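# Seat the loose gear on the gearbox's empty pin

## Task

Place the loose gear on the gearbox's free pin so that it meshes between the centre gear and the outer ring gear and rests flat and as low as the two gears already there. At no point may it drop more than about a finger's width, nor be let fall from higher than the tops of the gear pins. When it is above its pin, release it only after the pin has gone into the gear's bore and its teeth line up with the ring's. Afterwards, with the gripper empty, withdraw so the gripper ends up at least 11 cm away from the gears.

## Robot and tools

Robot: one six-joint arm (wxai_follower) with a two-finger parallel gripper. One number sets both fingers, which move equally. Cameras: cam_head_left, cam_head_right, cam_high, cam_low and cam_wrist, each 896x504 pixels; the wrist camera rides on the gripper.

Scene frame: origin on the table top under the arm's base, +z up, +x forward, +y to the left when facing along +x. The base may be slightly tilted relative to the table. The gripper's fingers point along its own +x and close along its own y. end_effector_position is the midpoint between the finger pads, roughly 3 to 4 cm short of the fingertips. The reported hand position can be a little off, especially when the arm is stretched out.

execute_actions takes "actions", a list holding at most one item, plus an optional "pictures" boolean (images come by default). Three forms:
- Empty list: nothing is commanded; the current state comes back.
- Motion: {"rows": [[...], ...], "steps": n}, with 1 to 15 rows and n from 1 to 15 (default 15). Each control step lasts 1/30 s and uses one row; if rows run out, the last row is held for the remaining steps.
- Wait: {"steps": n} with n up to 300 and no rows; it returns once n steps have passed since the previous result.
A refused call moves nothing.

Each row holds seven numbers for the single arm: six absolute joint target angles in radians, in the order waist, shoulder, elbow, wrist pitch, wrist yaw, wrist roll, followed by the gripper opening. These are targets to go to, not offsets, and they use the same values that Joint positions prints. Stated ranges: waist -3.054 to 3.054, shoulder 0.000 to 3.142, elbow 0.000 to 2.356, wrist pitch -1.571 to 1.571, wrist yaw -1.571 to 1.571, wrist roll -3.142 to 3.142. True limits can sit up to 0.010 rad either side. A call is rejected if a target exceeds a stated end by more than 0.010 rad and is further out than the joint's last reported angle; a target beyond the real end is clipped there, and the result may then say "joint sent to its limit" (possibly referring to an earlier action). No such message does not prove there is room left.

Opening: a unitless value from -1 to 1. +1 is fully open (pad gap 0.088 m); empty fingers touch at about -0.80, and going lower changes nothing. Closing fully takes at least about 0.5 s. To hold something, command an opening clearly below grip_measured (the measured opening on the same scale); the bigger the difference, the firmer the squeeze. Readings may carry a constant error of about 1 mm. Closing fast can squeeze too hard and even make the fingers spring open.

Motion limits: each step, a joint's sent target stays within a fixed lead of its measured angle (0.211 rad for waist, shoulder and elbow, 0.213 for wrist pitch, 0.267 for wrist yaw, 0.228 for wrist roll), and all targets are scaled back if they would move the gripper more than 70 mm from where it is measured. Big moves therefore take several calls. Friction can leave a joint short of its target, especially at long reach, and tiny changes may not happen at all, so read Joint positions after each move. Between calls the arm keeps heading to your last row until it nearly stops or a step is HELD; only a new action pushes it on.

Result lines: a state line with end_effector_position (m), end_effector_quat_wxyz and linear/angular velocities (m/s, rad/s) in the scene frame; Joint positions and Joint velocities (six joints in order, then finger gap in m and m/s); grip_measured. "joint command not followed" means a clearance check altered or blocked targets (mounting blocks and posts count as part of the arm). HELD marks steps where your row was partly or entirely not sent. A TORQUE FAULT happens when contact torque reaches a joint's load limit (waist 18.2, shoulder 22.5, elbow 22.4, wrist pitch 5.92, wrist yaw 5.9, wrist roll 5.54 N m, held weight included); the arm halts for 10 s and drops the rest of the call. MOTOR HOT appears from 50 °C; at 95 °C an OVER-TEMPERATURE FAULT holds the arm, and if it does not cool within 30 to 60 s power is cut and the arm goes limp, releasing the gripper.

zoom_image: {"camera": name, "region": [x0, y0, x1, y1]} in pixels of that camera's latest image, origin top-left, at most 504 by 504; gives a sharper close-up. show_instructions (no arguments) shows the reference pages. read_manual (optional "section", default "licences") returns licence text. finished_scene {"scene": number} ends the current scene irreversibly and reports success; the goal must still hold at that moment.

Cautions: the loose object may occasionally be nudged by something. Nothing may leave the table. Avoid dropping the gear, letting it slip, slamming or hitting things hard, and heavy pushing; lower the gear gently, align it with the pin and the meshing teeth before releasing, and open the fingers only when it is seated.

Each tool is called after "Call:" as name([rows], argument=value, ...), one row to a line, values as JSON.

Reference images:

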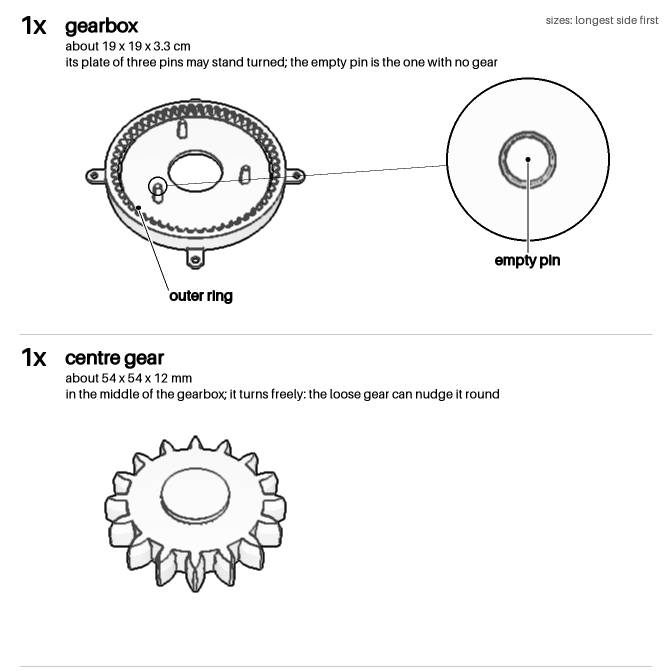

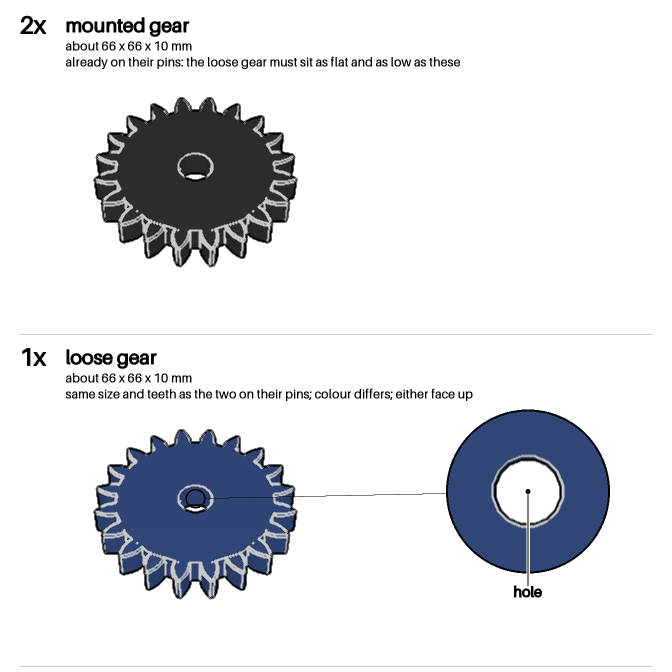

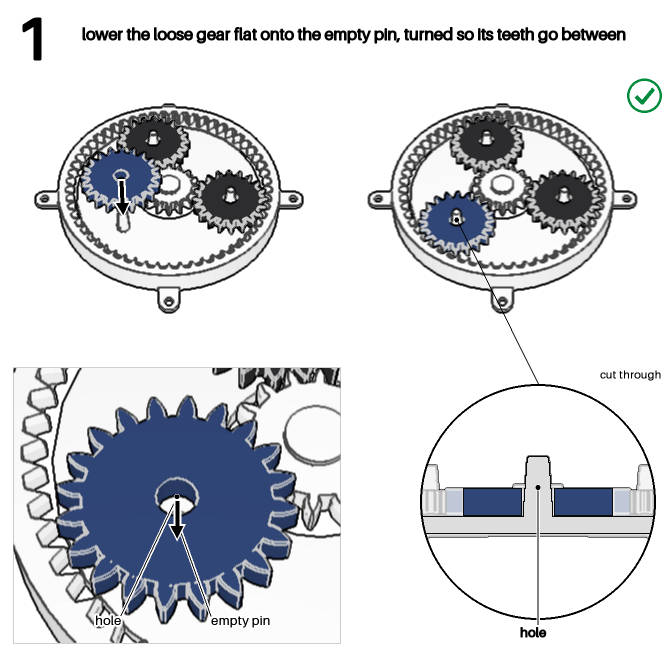

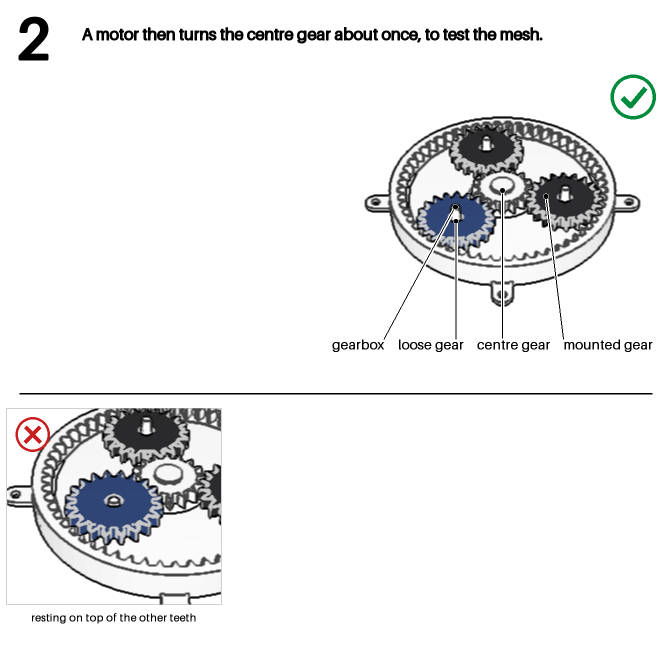

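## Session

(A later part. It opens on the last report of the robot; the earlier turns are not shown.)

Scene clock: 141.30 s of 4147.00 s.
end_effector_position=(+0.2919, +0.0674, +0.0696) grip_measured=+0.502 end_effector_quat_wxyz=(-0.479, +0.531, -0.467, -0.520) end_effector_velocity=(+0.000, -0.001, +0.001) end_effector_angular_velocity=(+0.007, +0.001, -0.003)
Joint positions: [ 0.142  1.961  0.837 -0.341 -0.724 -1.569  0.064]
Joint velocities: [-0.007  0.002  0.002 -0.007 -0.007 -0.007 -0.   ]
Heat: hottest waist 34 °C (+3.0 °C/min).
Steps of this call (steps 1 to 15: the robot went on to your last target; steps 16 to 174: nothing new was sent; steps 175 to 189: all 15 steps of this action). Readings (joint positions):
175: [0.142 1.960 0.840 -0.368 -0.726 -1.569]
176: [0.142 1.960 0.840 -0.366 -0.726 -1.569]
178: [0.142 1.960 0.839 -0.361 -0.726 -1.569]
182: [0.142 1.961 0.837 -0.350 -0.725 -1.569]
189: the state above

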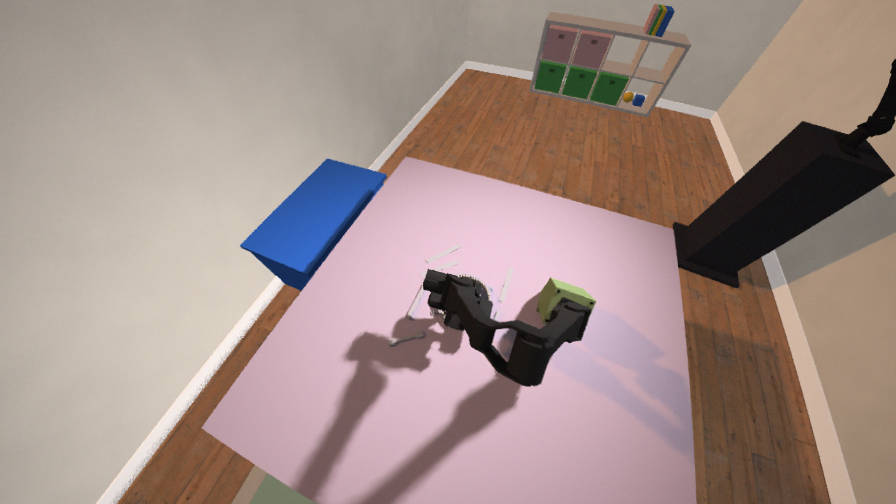

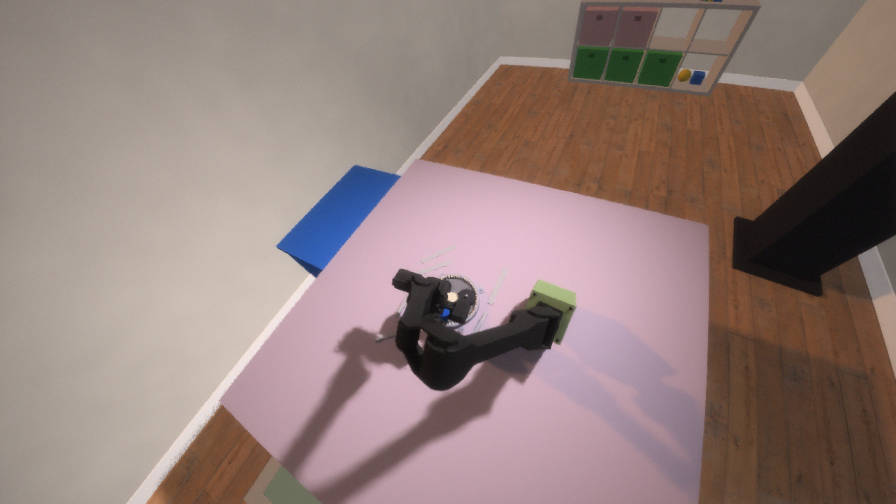

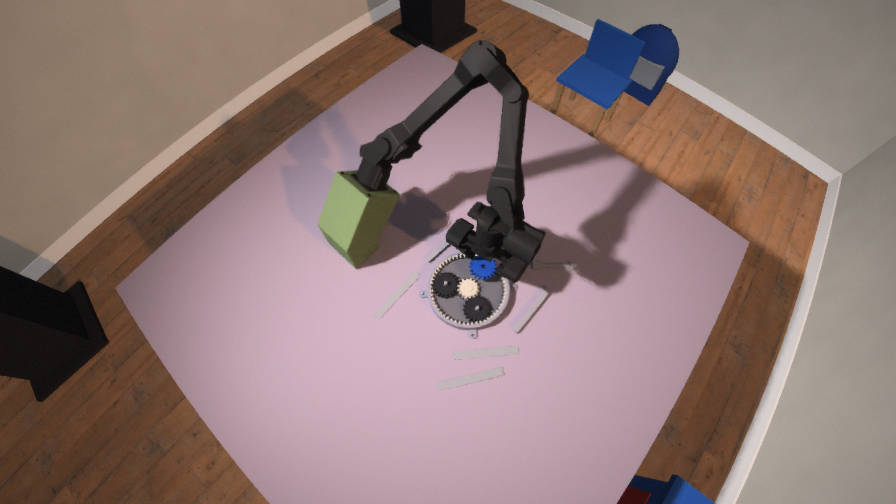

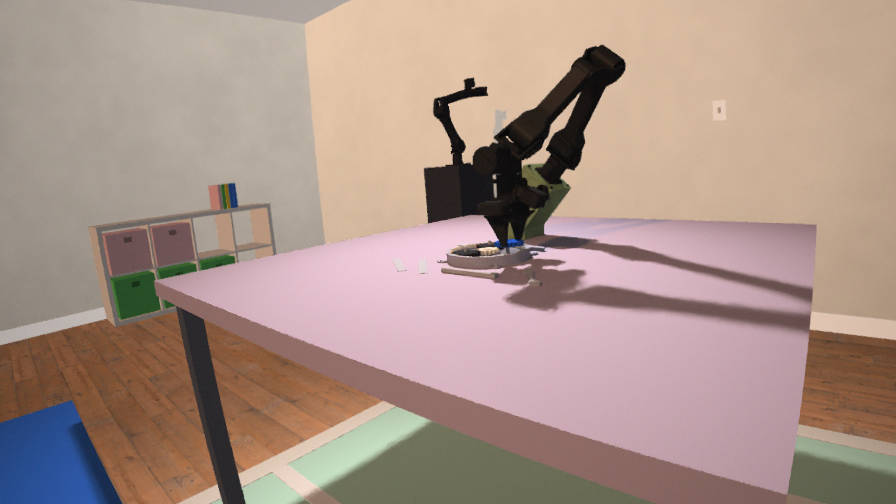

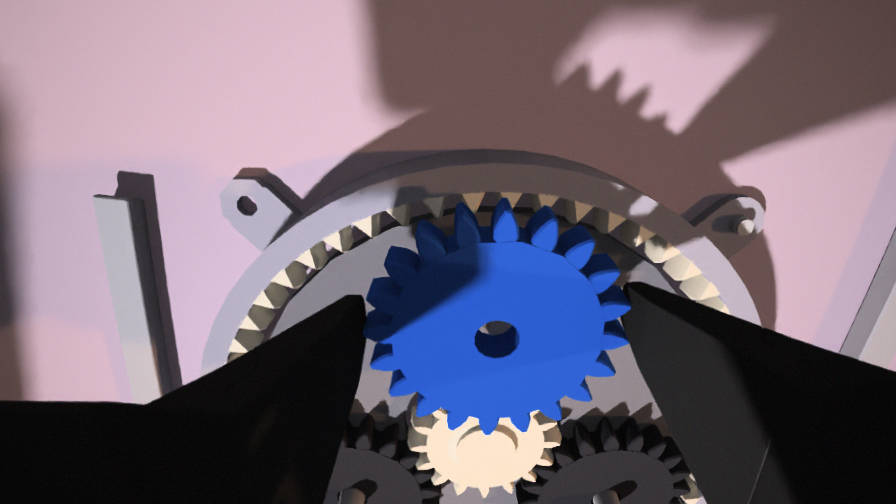

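Call:
execute_actions([
  {"rows":[[0.142,1.95,0.84,-0.372,-0.726,-1.57,0.3]],"steps":15},
])

Call:
zoom_image(camera="cam_wrist", region=[400,180,620,400])

Call:
zoom_image(camera="cam_low", region=[460,210,560,270])

Scene clock: 150.20 s of 4147.00 s.
end_effector_position=(+0.2871, +0.0670, +0.0694) grip_measured=+0.501 end_effector_quat_wxyz=(-0.479, +0.522, -0.477, -0.521) end_effector_velocity=(-0.007, +0.000, +0.001) end_effector_angular_velocity=(+0.005, +0.026, -0.019)
Joint positions: [ 0.143  1.962  0.838 -0.369 -0.724 -1.569  0.064]
Joint velocities: [-0.002 -0.002 -0.002 -0.037 -0.007 -0.007  0.   ]
Heat: hottest waist 33 °C (+1.0 °C/min).
Steps of this call (steps 1 to 15: the robot went on to your last target; steps 16 to 252: nothing new was sent; steps 253 to 267: all 15 steps of this action). Readings (joint positions):
253: [0.145 1.962 0.837 -0.338 -0.723 -1.569]
254: [0.145 1.962 0.838 -0.344 -0.724 -1.569]
256: [0.143 1.962 0.838 -0.355 -0.724 -1.569]
260: [0.143 1.962 0.838 -0.365 -0.724 -1.569]
267: the state above

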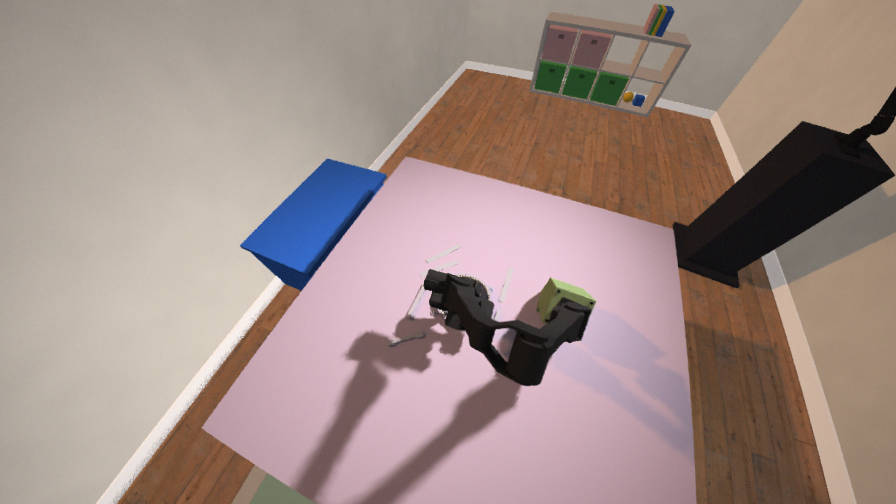

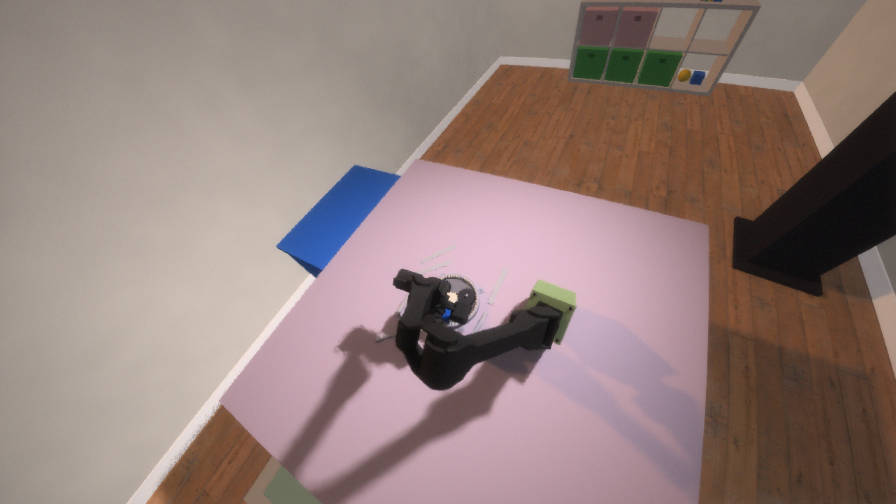

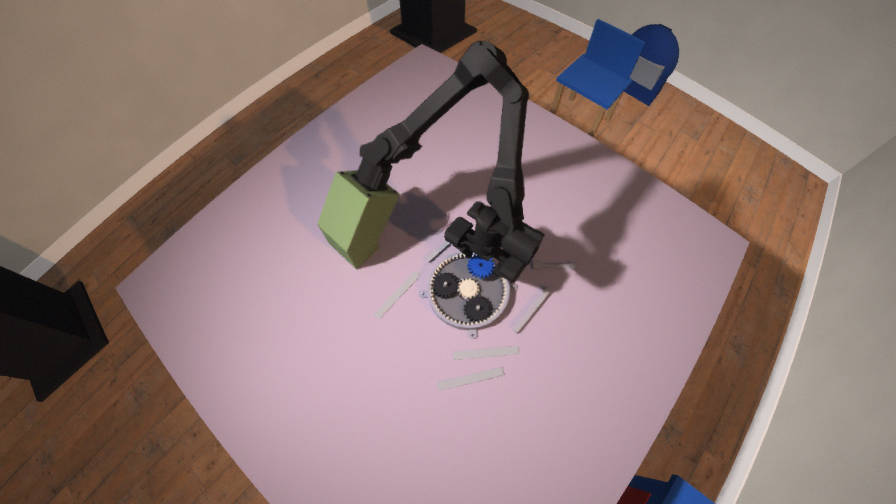

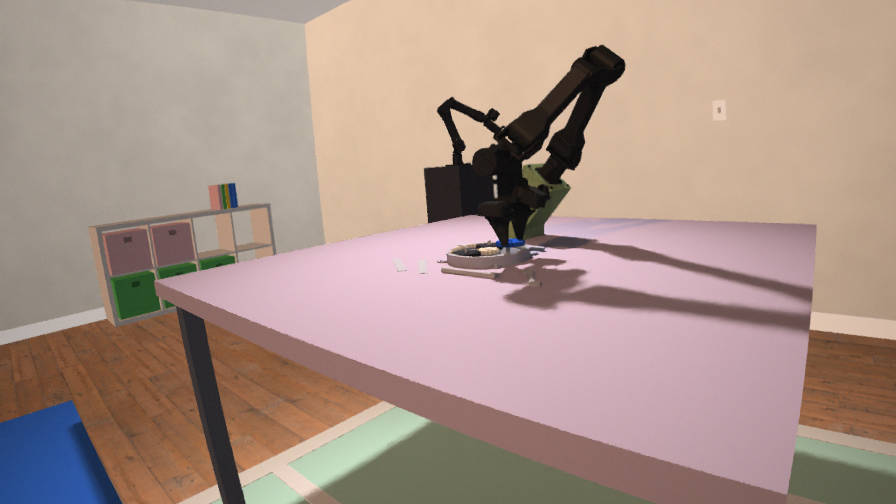

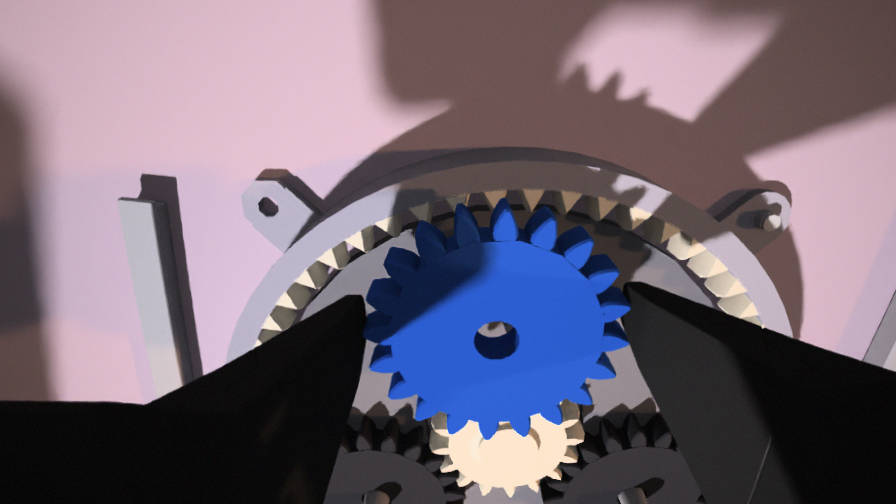

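Region (400, 180, 620, 400) of cam_wrist's 896x504 image, scaled by 2.291, with more detail than that image has.

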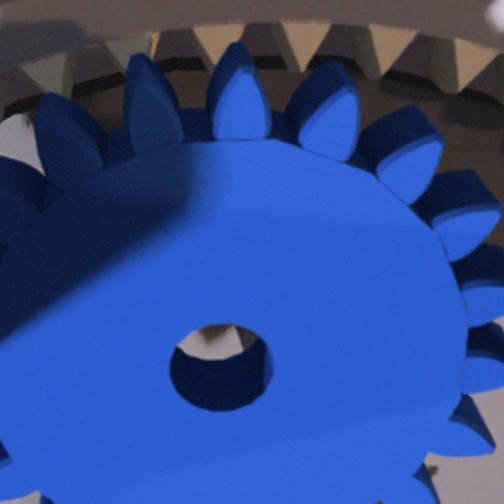

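Region (460, 210, 560, 270) of cam_low's 896x504 image, scaled by 5.040, with more detail than that image has; it fills the top 302 rows of this view, and the rest is white.

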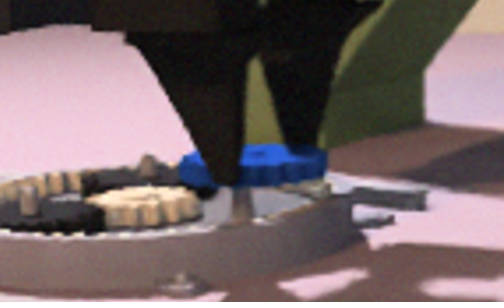

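Call:
execute_actions([
  {"rows":[[0.15,1.975,0.836,-0.365,-0.726,-1.57,0.3],[0.155,1.98,0.836,-0.36,-0.726,-1.57,0.3],[0.16,1.985,0.836,-0.352,-0.725,-1.57,0.3],[0.163,1.988,0.835,-0.345,-0.725,-1.57,0.3],[0.166,1.991,0.834,-0.338,-0.725,-1.57,0.3],[0.168,1.993,0.833,-0.33,-0.725,-1.57,0.3],[0.17,1.995,0.832,-0.322,-0.725,-1.57,0.3],[0.17,1.995,0.832,-0.316,-0.725,-1.57,0.3]],"steps":15},
])

Call:
zoom_image(camera="cam_wrist", region=[400,180,620,400])

Scene clock: 161.73 s of 4147.00 s.
end_effector_position=(+0.2949, +0.0662, +0.0684) grip_measured=+0.501 end_effector_quat_wxyz=(-0.477, +0.538, -0.463, -0.518) end_effector_velocity=(+0.003, +0.000, -0.000) end_effector_angular_velocity=(+0.009, -0.014, +0.002)
Joint positions: [ 0.144  1.967  0.838 -0.322 -0.717 -1.569  0.064]
Joint velocities: [-0.002  0.002 -0.002  0.022 -0.007  0.007 -0.   ]
Heat: hottest waist 34 °C (+2.0 °C/min).
Steps of this call (steps 1 to 15: the robot went on to your last target; steps 16 to 331: nothing new was sent; steps 332 to 346: all 15 steps of this action). Readings (joint positions):
332: [0.142 1.960 0.838 -0.373 -0.724 -1.569]
333: [0.143 1.960 0.838 -0.372 -0.724 -1.569]
335: [0.143 1.961 0.838 -0.368 -0.723 -1.569]
339: [0.144 1.964 0.838 -0.346 -0.721 -1.569]
346: the state above

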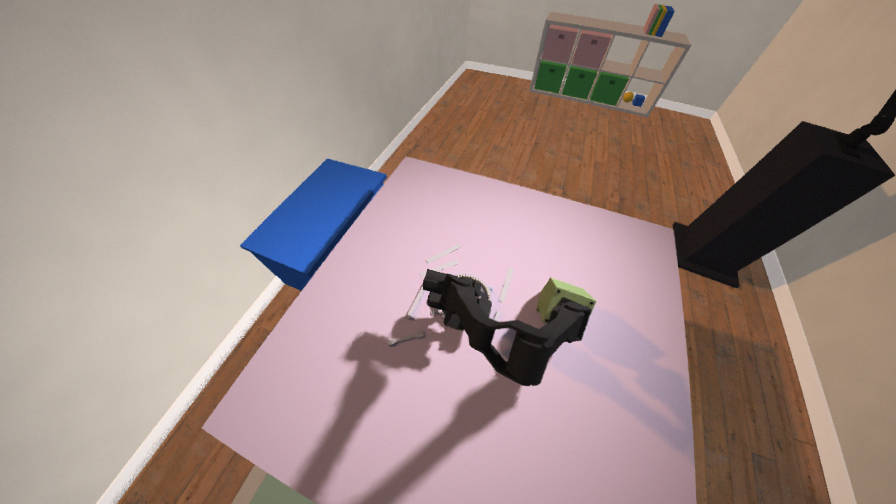

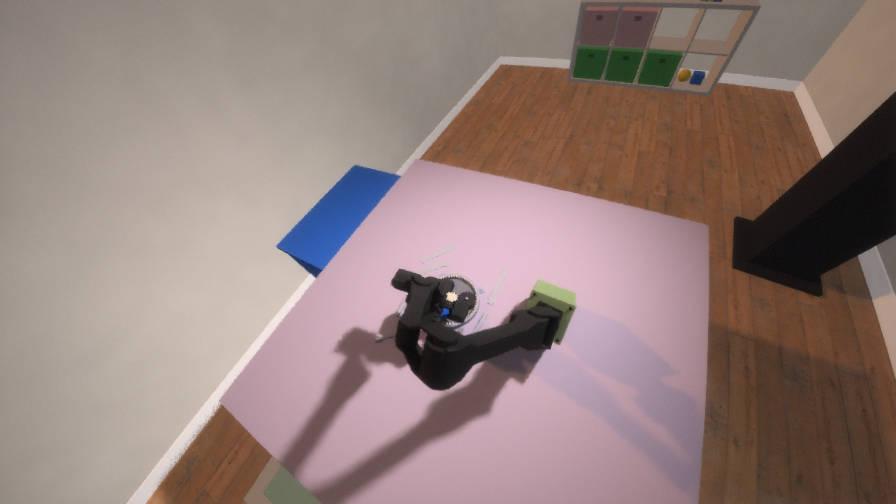

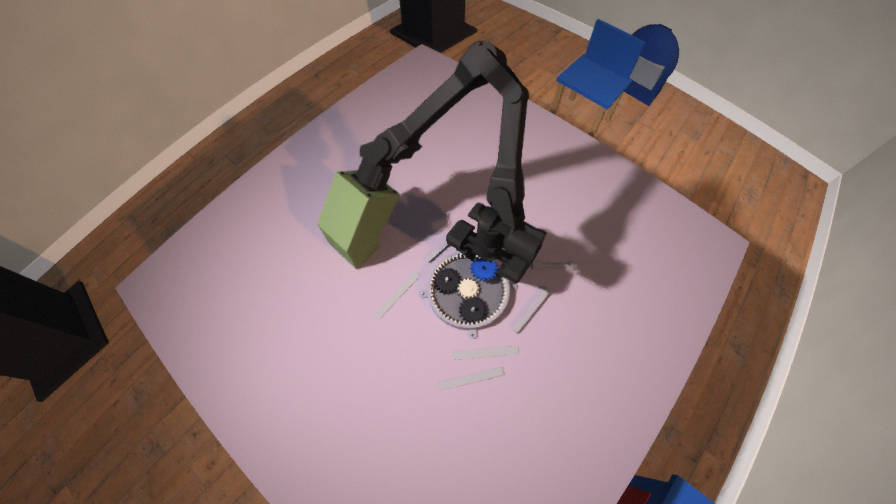

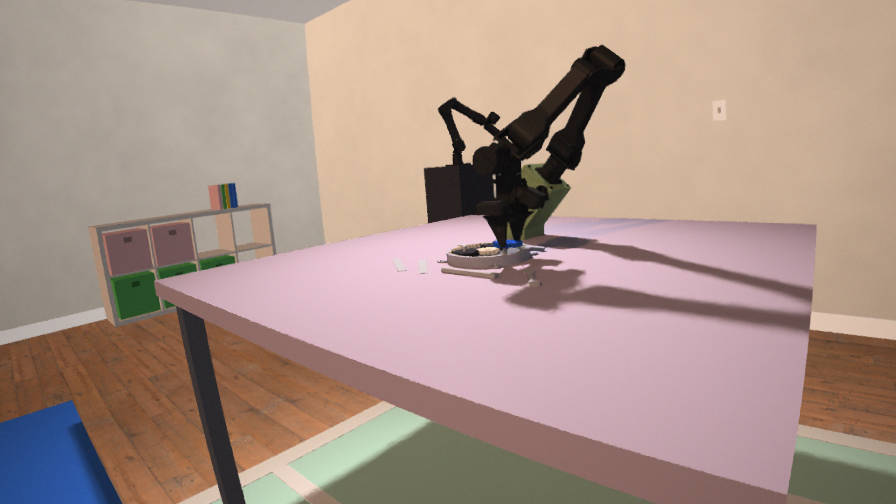

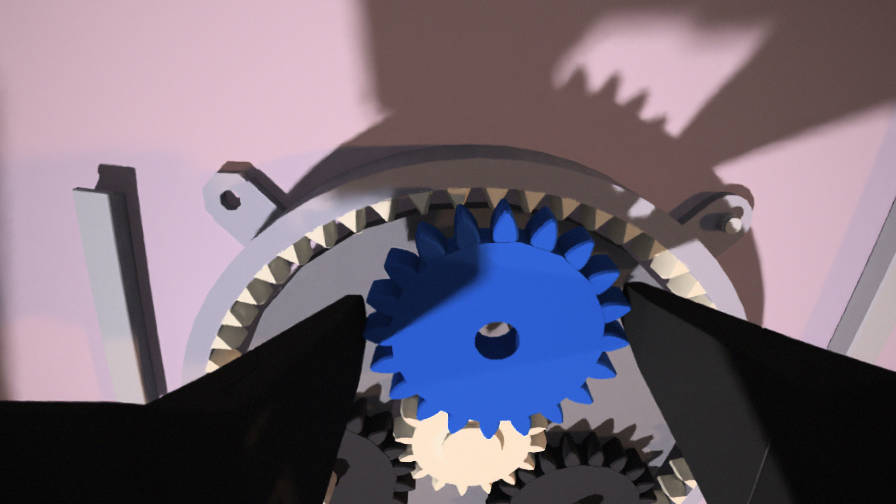

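Region (400, 180, 620, 400) of cam_wrist's 896x504 image, scaled by 2.291, with more detail than that image has.

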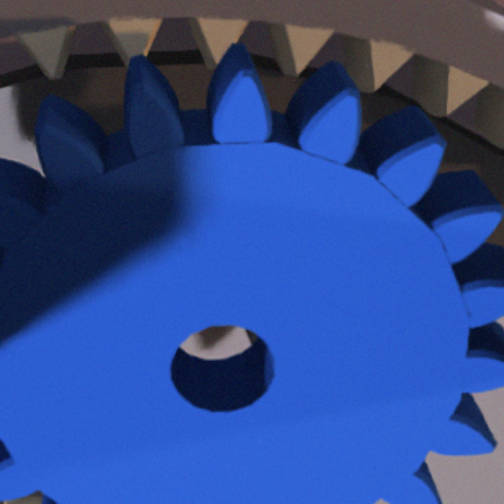

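Call:
execute_actions([
  {"rows":[[0.13,1.94,0.838,-0.34,-0.726,-1.57,0.3],[0.13,1.94,0.838,-0.34,-0.726,-1.57,0.3],[0.13,1.94,0.838,-0.36,-0.726,-1.57,0.3],[0.13,1.94,0.838,-0.385,-0.726,-1.57,0.3]],"steps":15},
])

Call:
zoom_image(camera="cam_wrist", region=[400,180,620,400])

Call:
zoom_image(camera="cam_low", region=[460,210,560,270])

Scene clock: 169.13 s of 4147.00 s.
end_effector_position=(+0.2867, +0.0668, +0.0721) grip_measured=+0.501 end_effector_quat_wxyz=(+0.480, -0.520, +0.480, +0.519) end_effector_velocity=(-0.008, -0.001, +0.002) end_effector_angular_velocity=(+0.005, +0.023, -0.008)
Joint positions: [ 0.137  1.955  0.839 -0.382 -0.723 -1.569  0.064]
Joint velocities: [-0.007 -0.007 -0.007 -0.037 -0.007 -0.022 -0.001]
Heat: hottest shoulder 34 °C (+2.0 °C/min).
Steps of this call (steps 1 to 15: the robot went on to your last target; steps 16 to 207: nothing new was sent; steps 208 to 222: all 15 steps of this action). Readings (joint positions):
208: [0.145 1.968 0.839 -0.315 -0.719 -1.569]
209: [0.143 1.967 0.839 -0.319 -0.722 -1.569]
211: [0.143 1.965 0.839 -0.341 -0.723 -1.569]
215: [0.140 1.960 0.839 -0.370 -0.723 -1.569]
222: the state above

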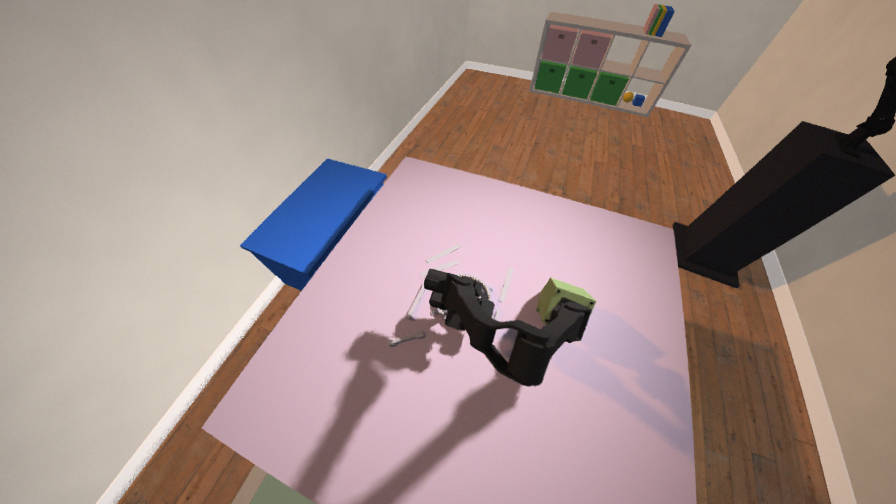

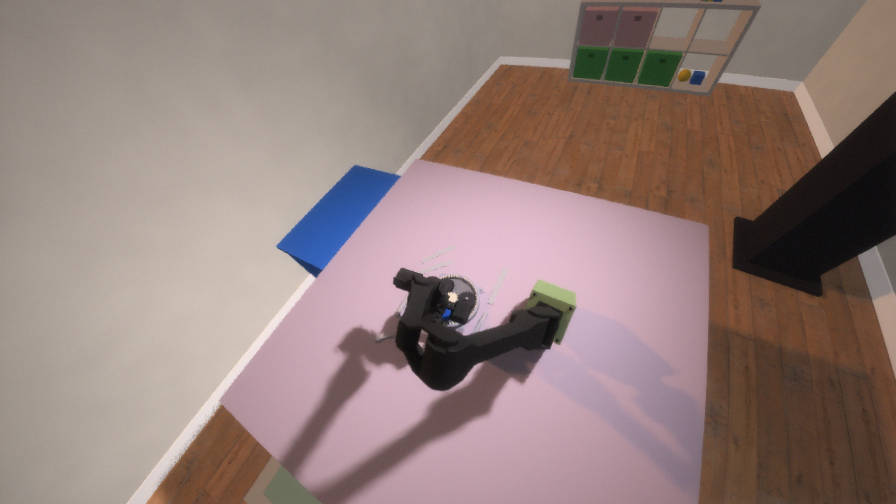

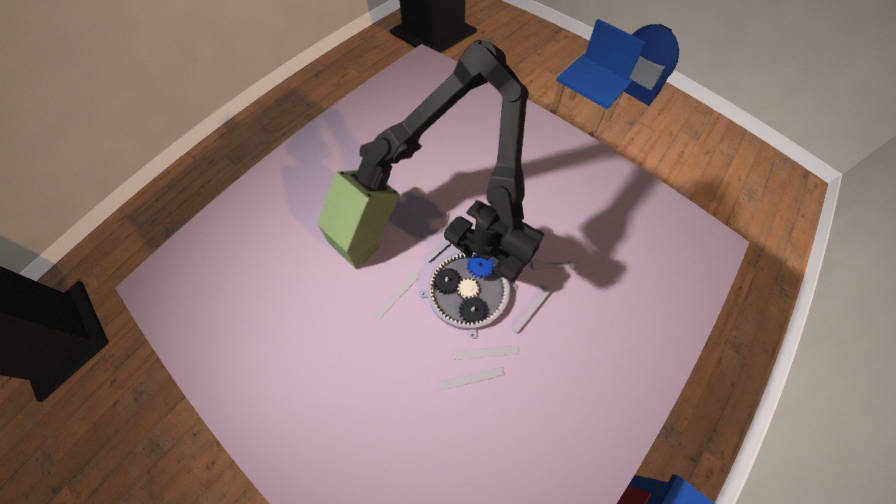

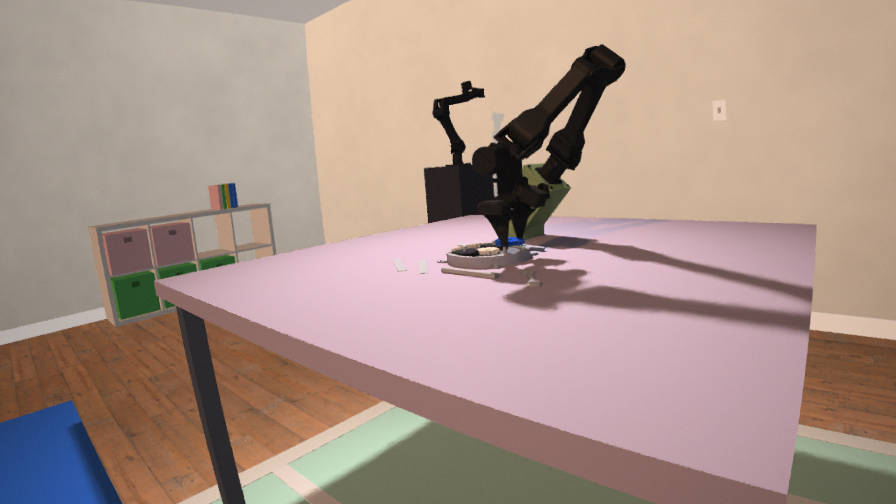

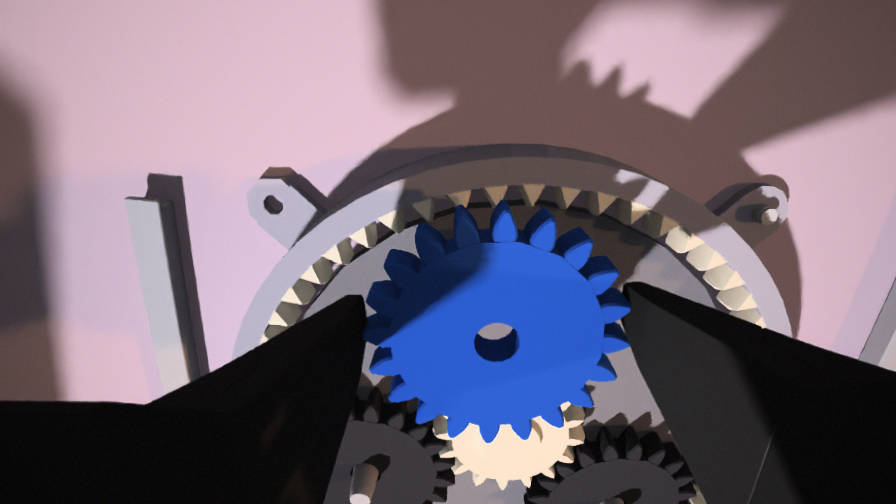

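Region (400, 180, 620, 400) of cam_wrist's 896x504 image, scaled by 2.291, with more detail than that image has.

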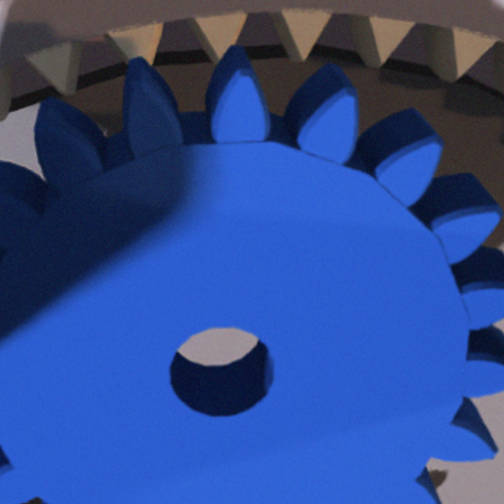

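Region (460, 210, 560, 270) of cam_low's 896x504 image, scaled by 5.040, with more detail than that image has; it fills the top 302 rows of this view, and the rest is white.

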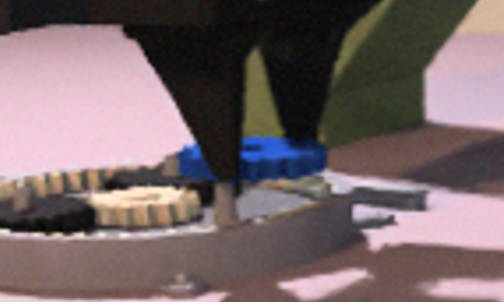

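Call:
execute_actions([
  {"rows":[[0.125,1.94,0.88,-0.42,-0.727,-1.5,0.3],[0.125,1.94,0.88,-0.42,-0.727,-1.45,0.3],[0.12,1.95,0.91,-0.44,-0.727,-1.4,0.3],[0.12,1.96,0.93,-0.45,-0.727,-1.35,0.3],[0.115,1.98,0.945,-0.452,-0.727,-1.31,0.3],[0.114,2.0,0.945,-0.452,-0.727,-1.31,0.3],[0.114,2.012,0.945,-0.452,-0.727,-1.31,0.3]],"steps":15},
])

Scene clock: 181.67 s of 4147.00 s.
end_effector_position=(+0.3054, +0.0658, +0.0769) grip_measured=+0.500 end_effector_quat_wxyz=(+0.546, -0.449, +0.546, +0.450) end_effector_velocity=(+0.002, -0.004, -0.002) end_effector_angular_velocity=(+0.006, +0.008, -0.068)
Joint positions: [ 0.12   2.     0.932 -0.449 -0.725 -1.323  0.064]
Joint velocities: [-0.007  0.027  0.017 -0.007 -0.007  0.051 -0.   ]
Heat: hottest shoulder 35 °C (+2.0 °C/min).
Steps of this call (steps 1 to 15: the robot went on to your last target; steps 16 to 361: nothing new was sent; steps 362 to 376: all 15 steps of this action). Readings (joint positions):
362: [0.135 1.952 0.841 -0.389 -0.724 -1.563]
363: [0.135 1.952 0.846 -0.398 -0.724 -1.542]
365: [0.132 1.952 0.866 -0.418 -0.724 -1.478]
369: [0.123 1.968 0.921 -0.434 -0.725 -1.370]
376: the state above

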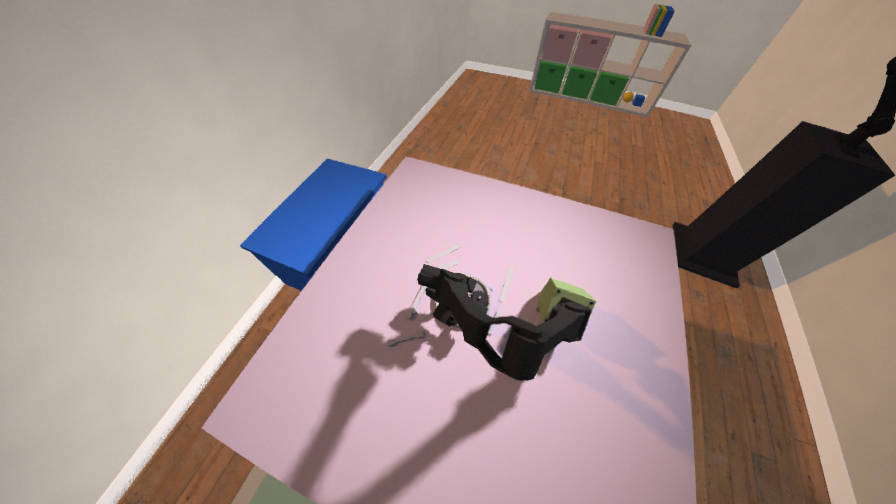

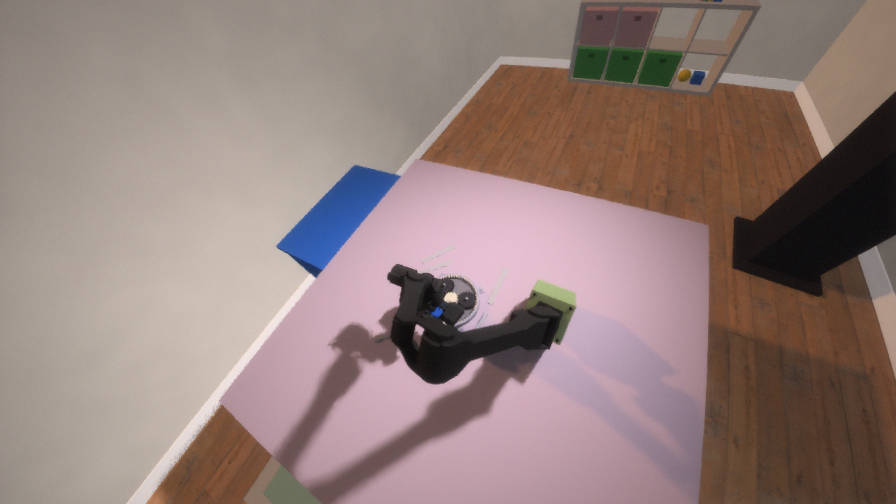

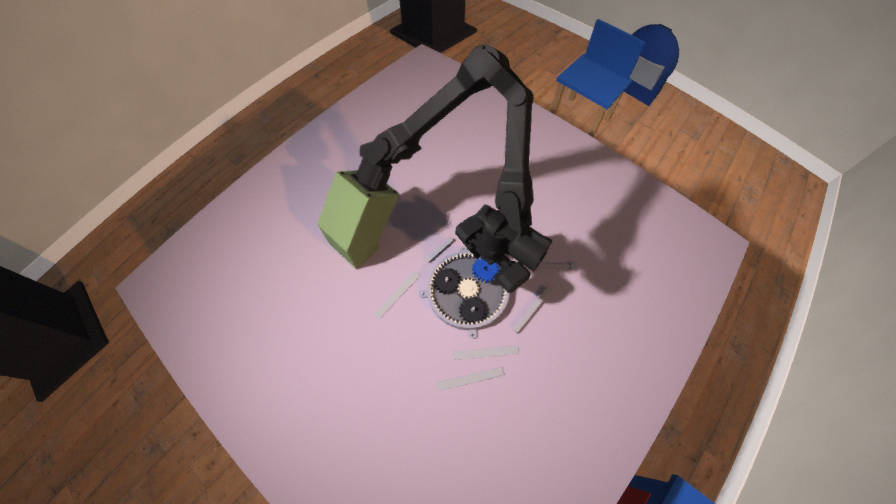

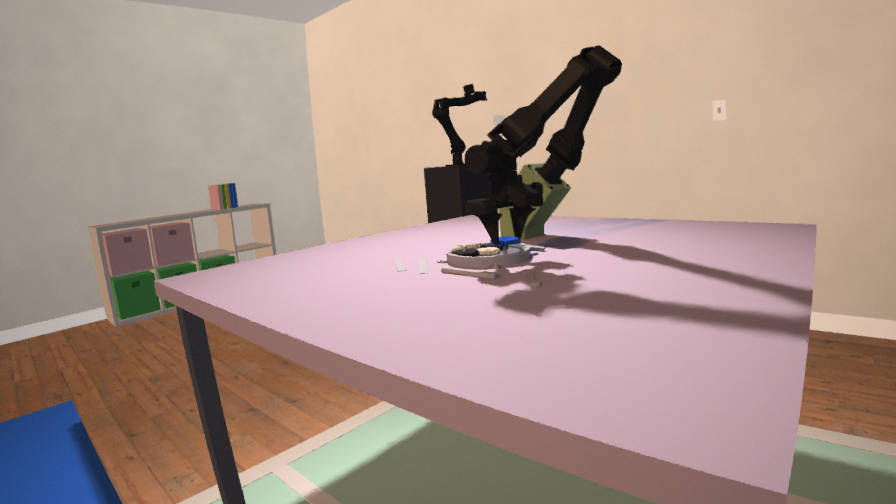

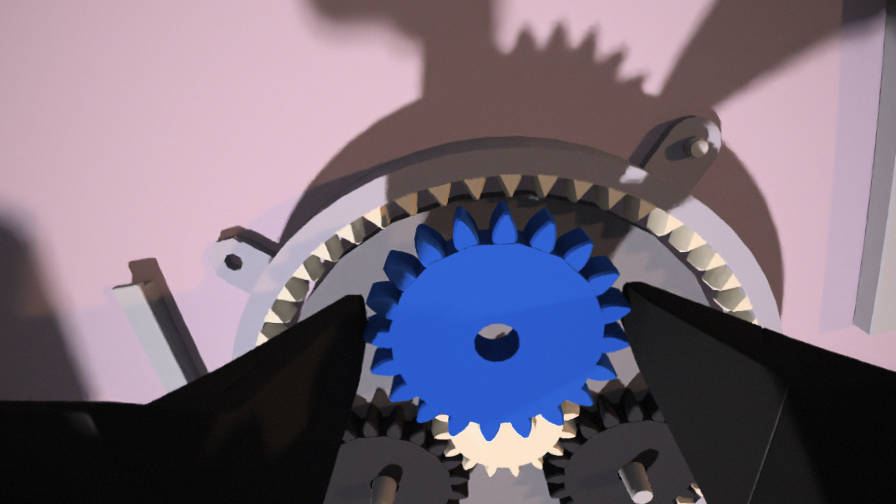

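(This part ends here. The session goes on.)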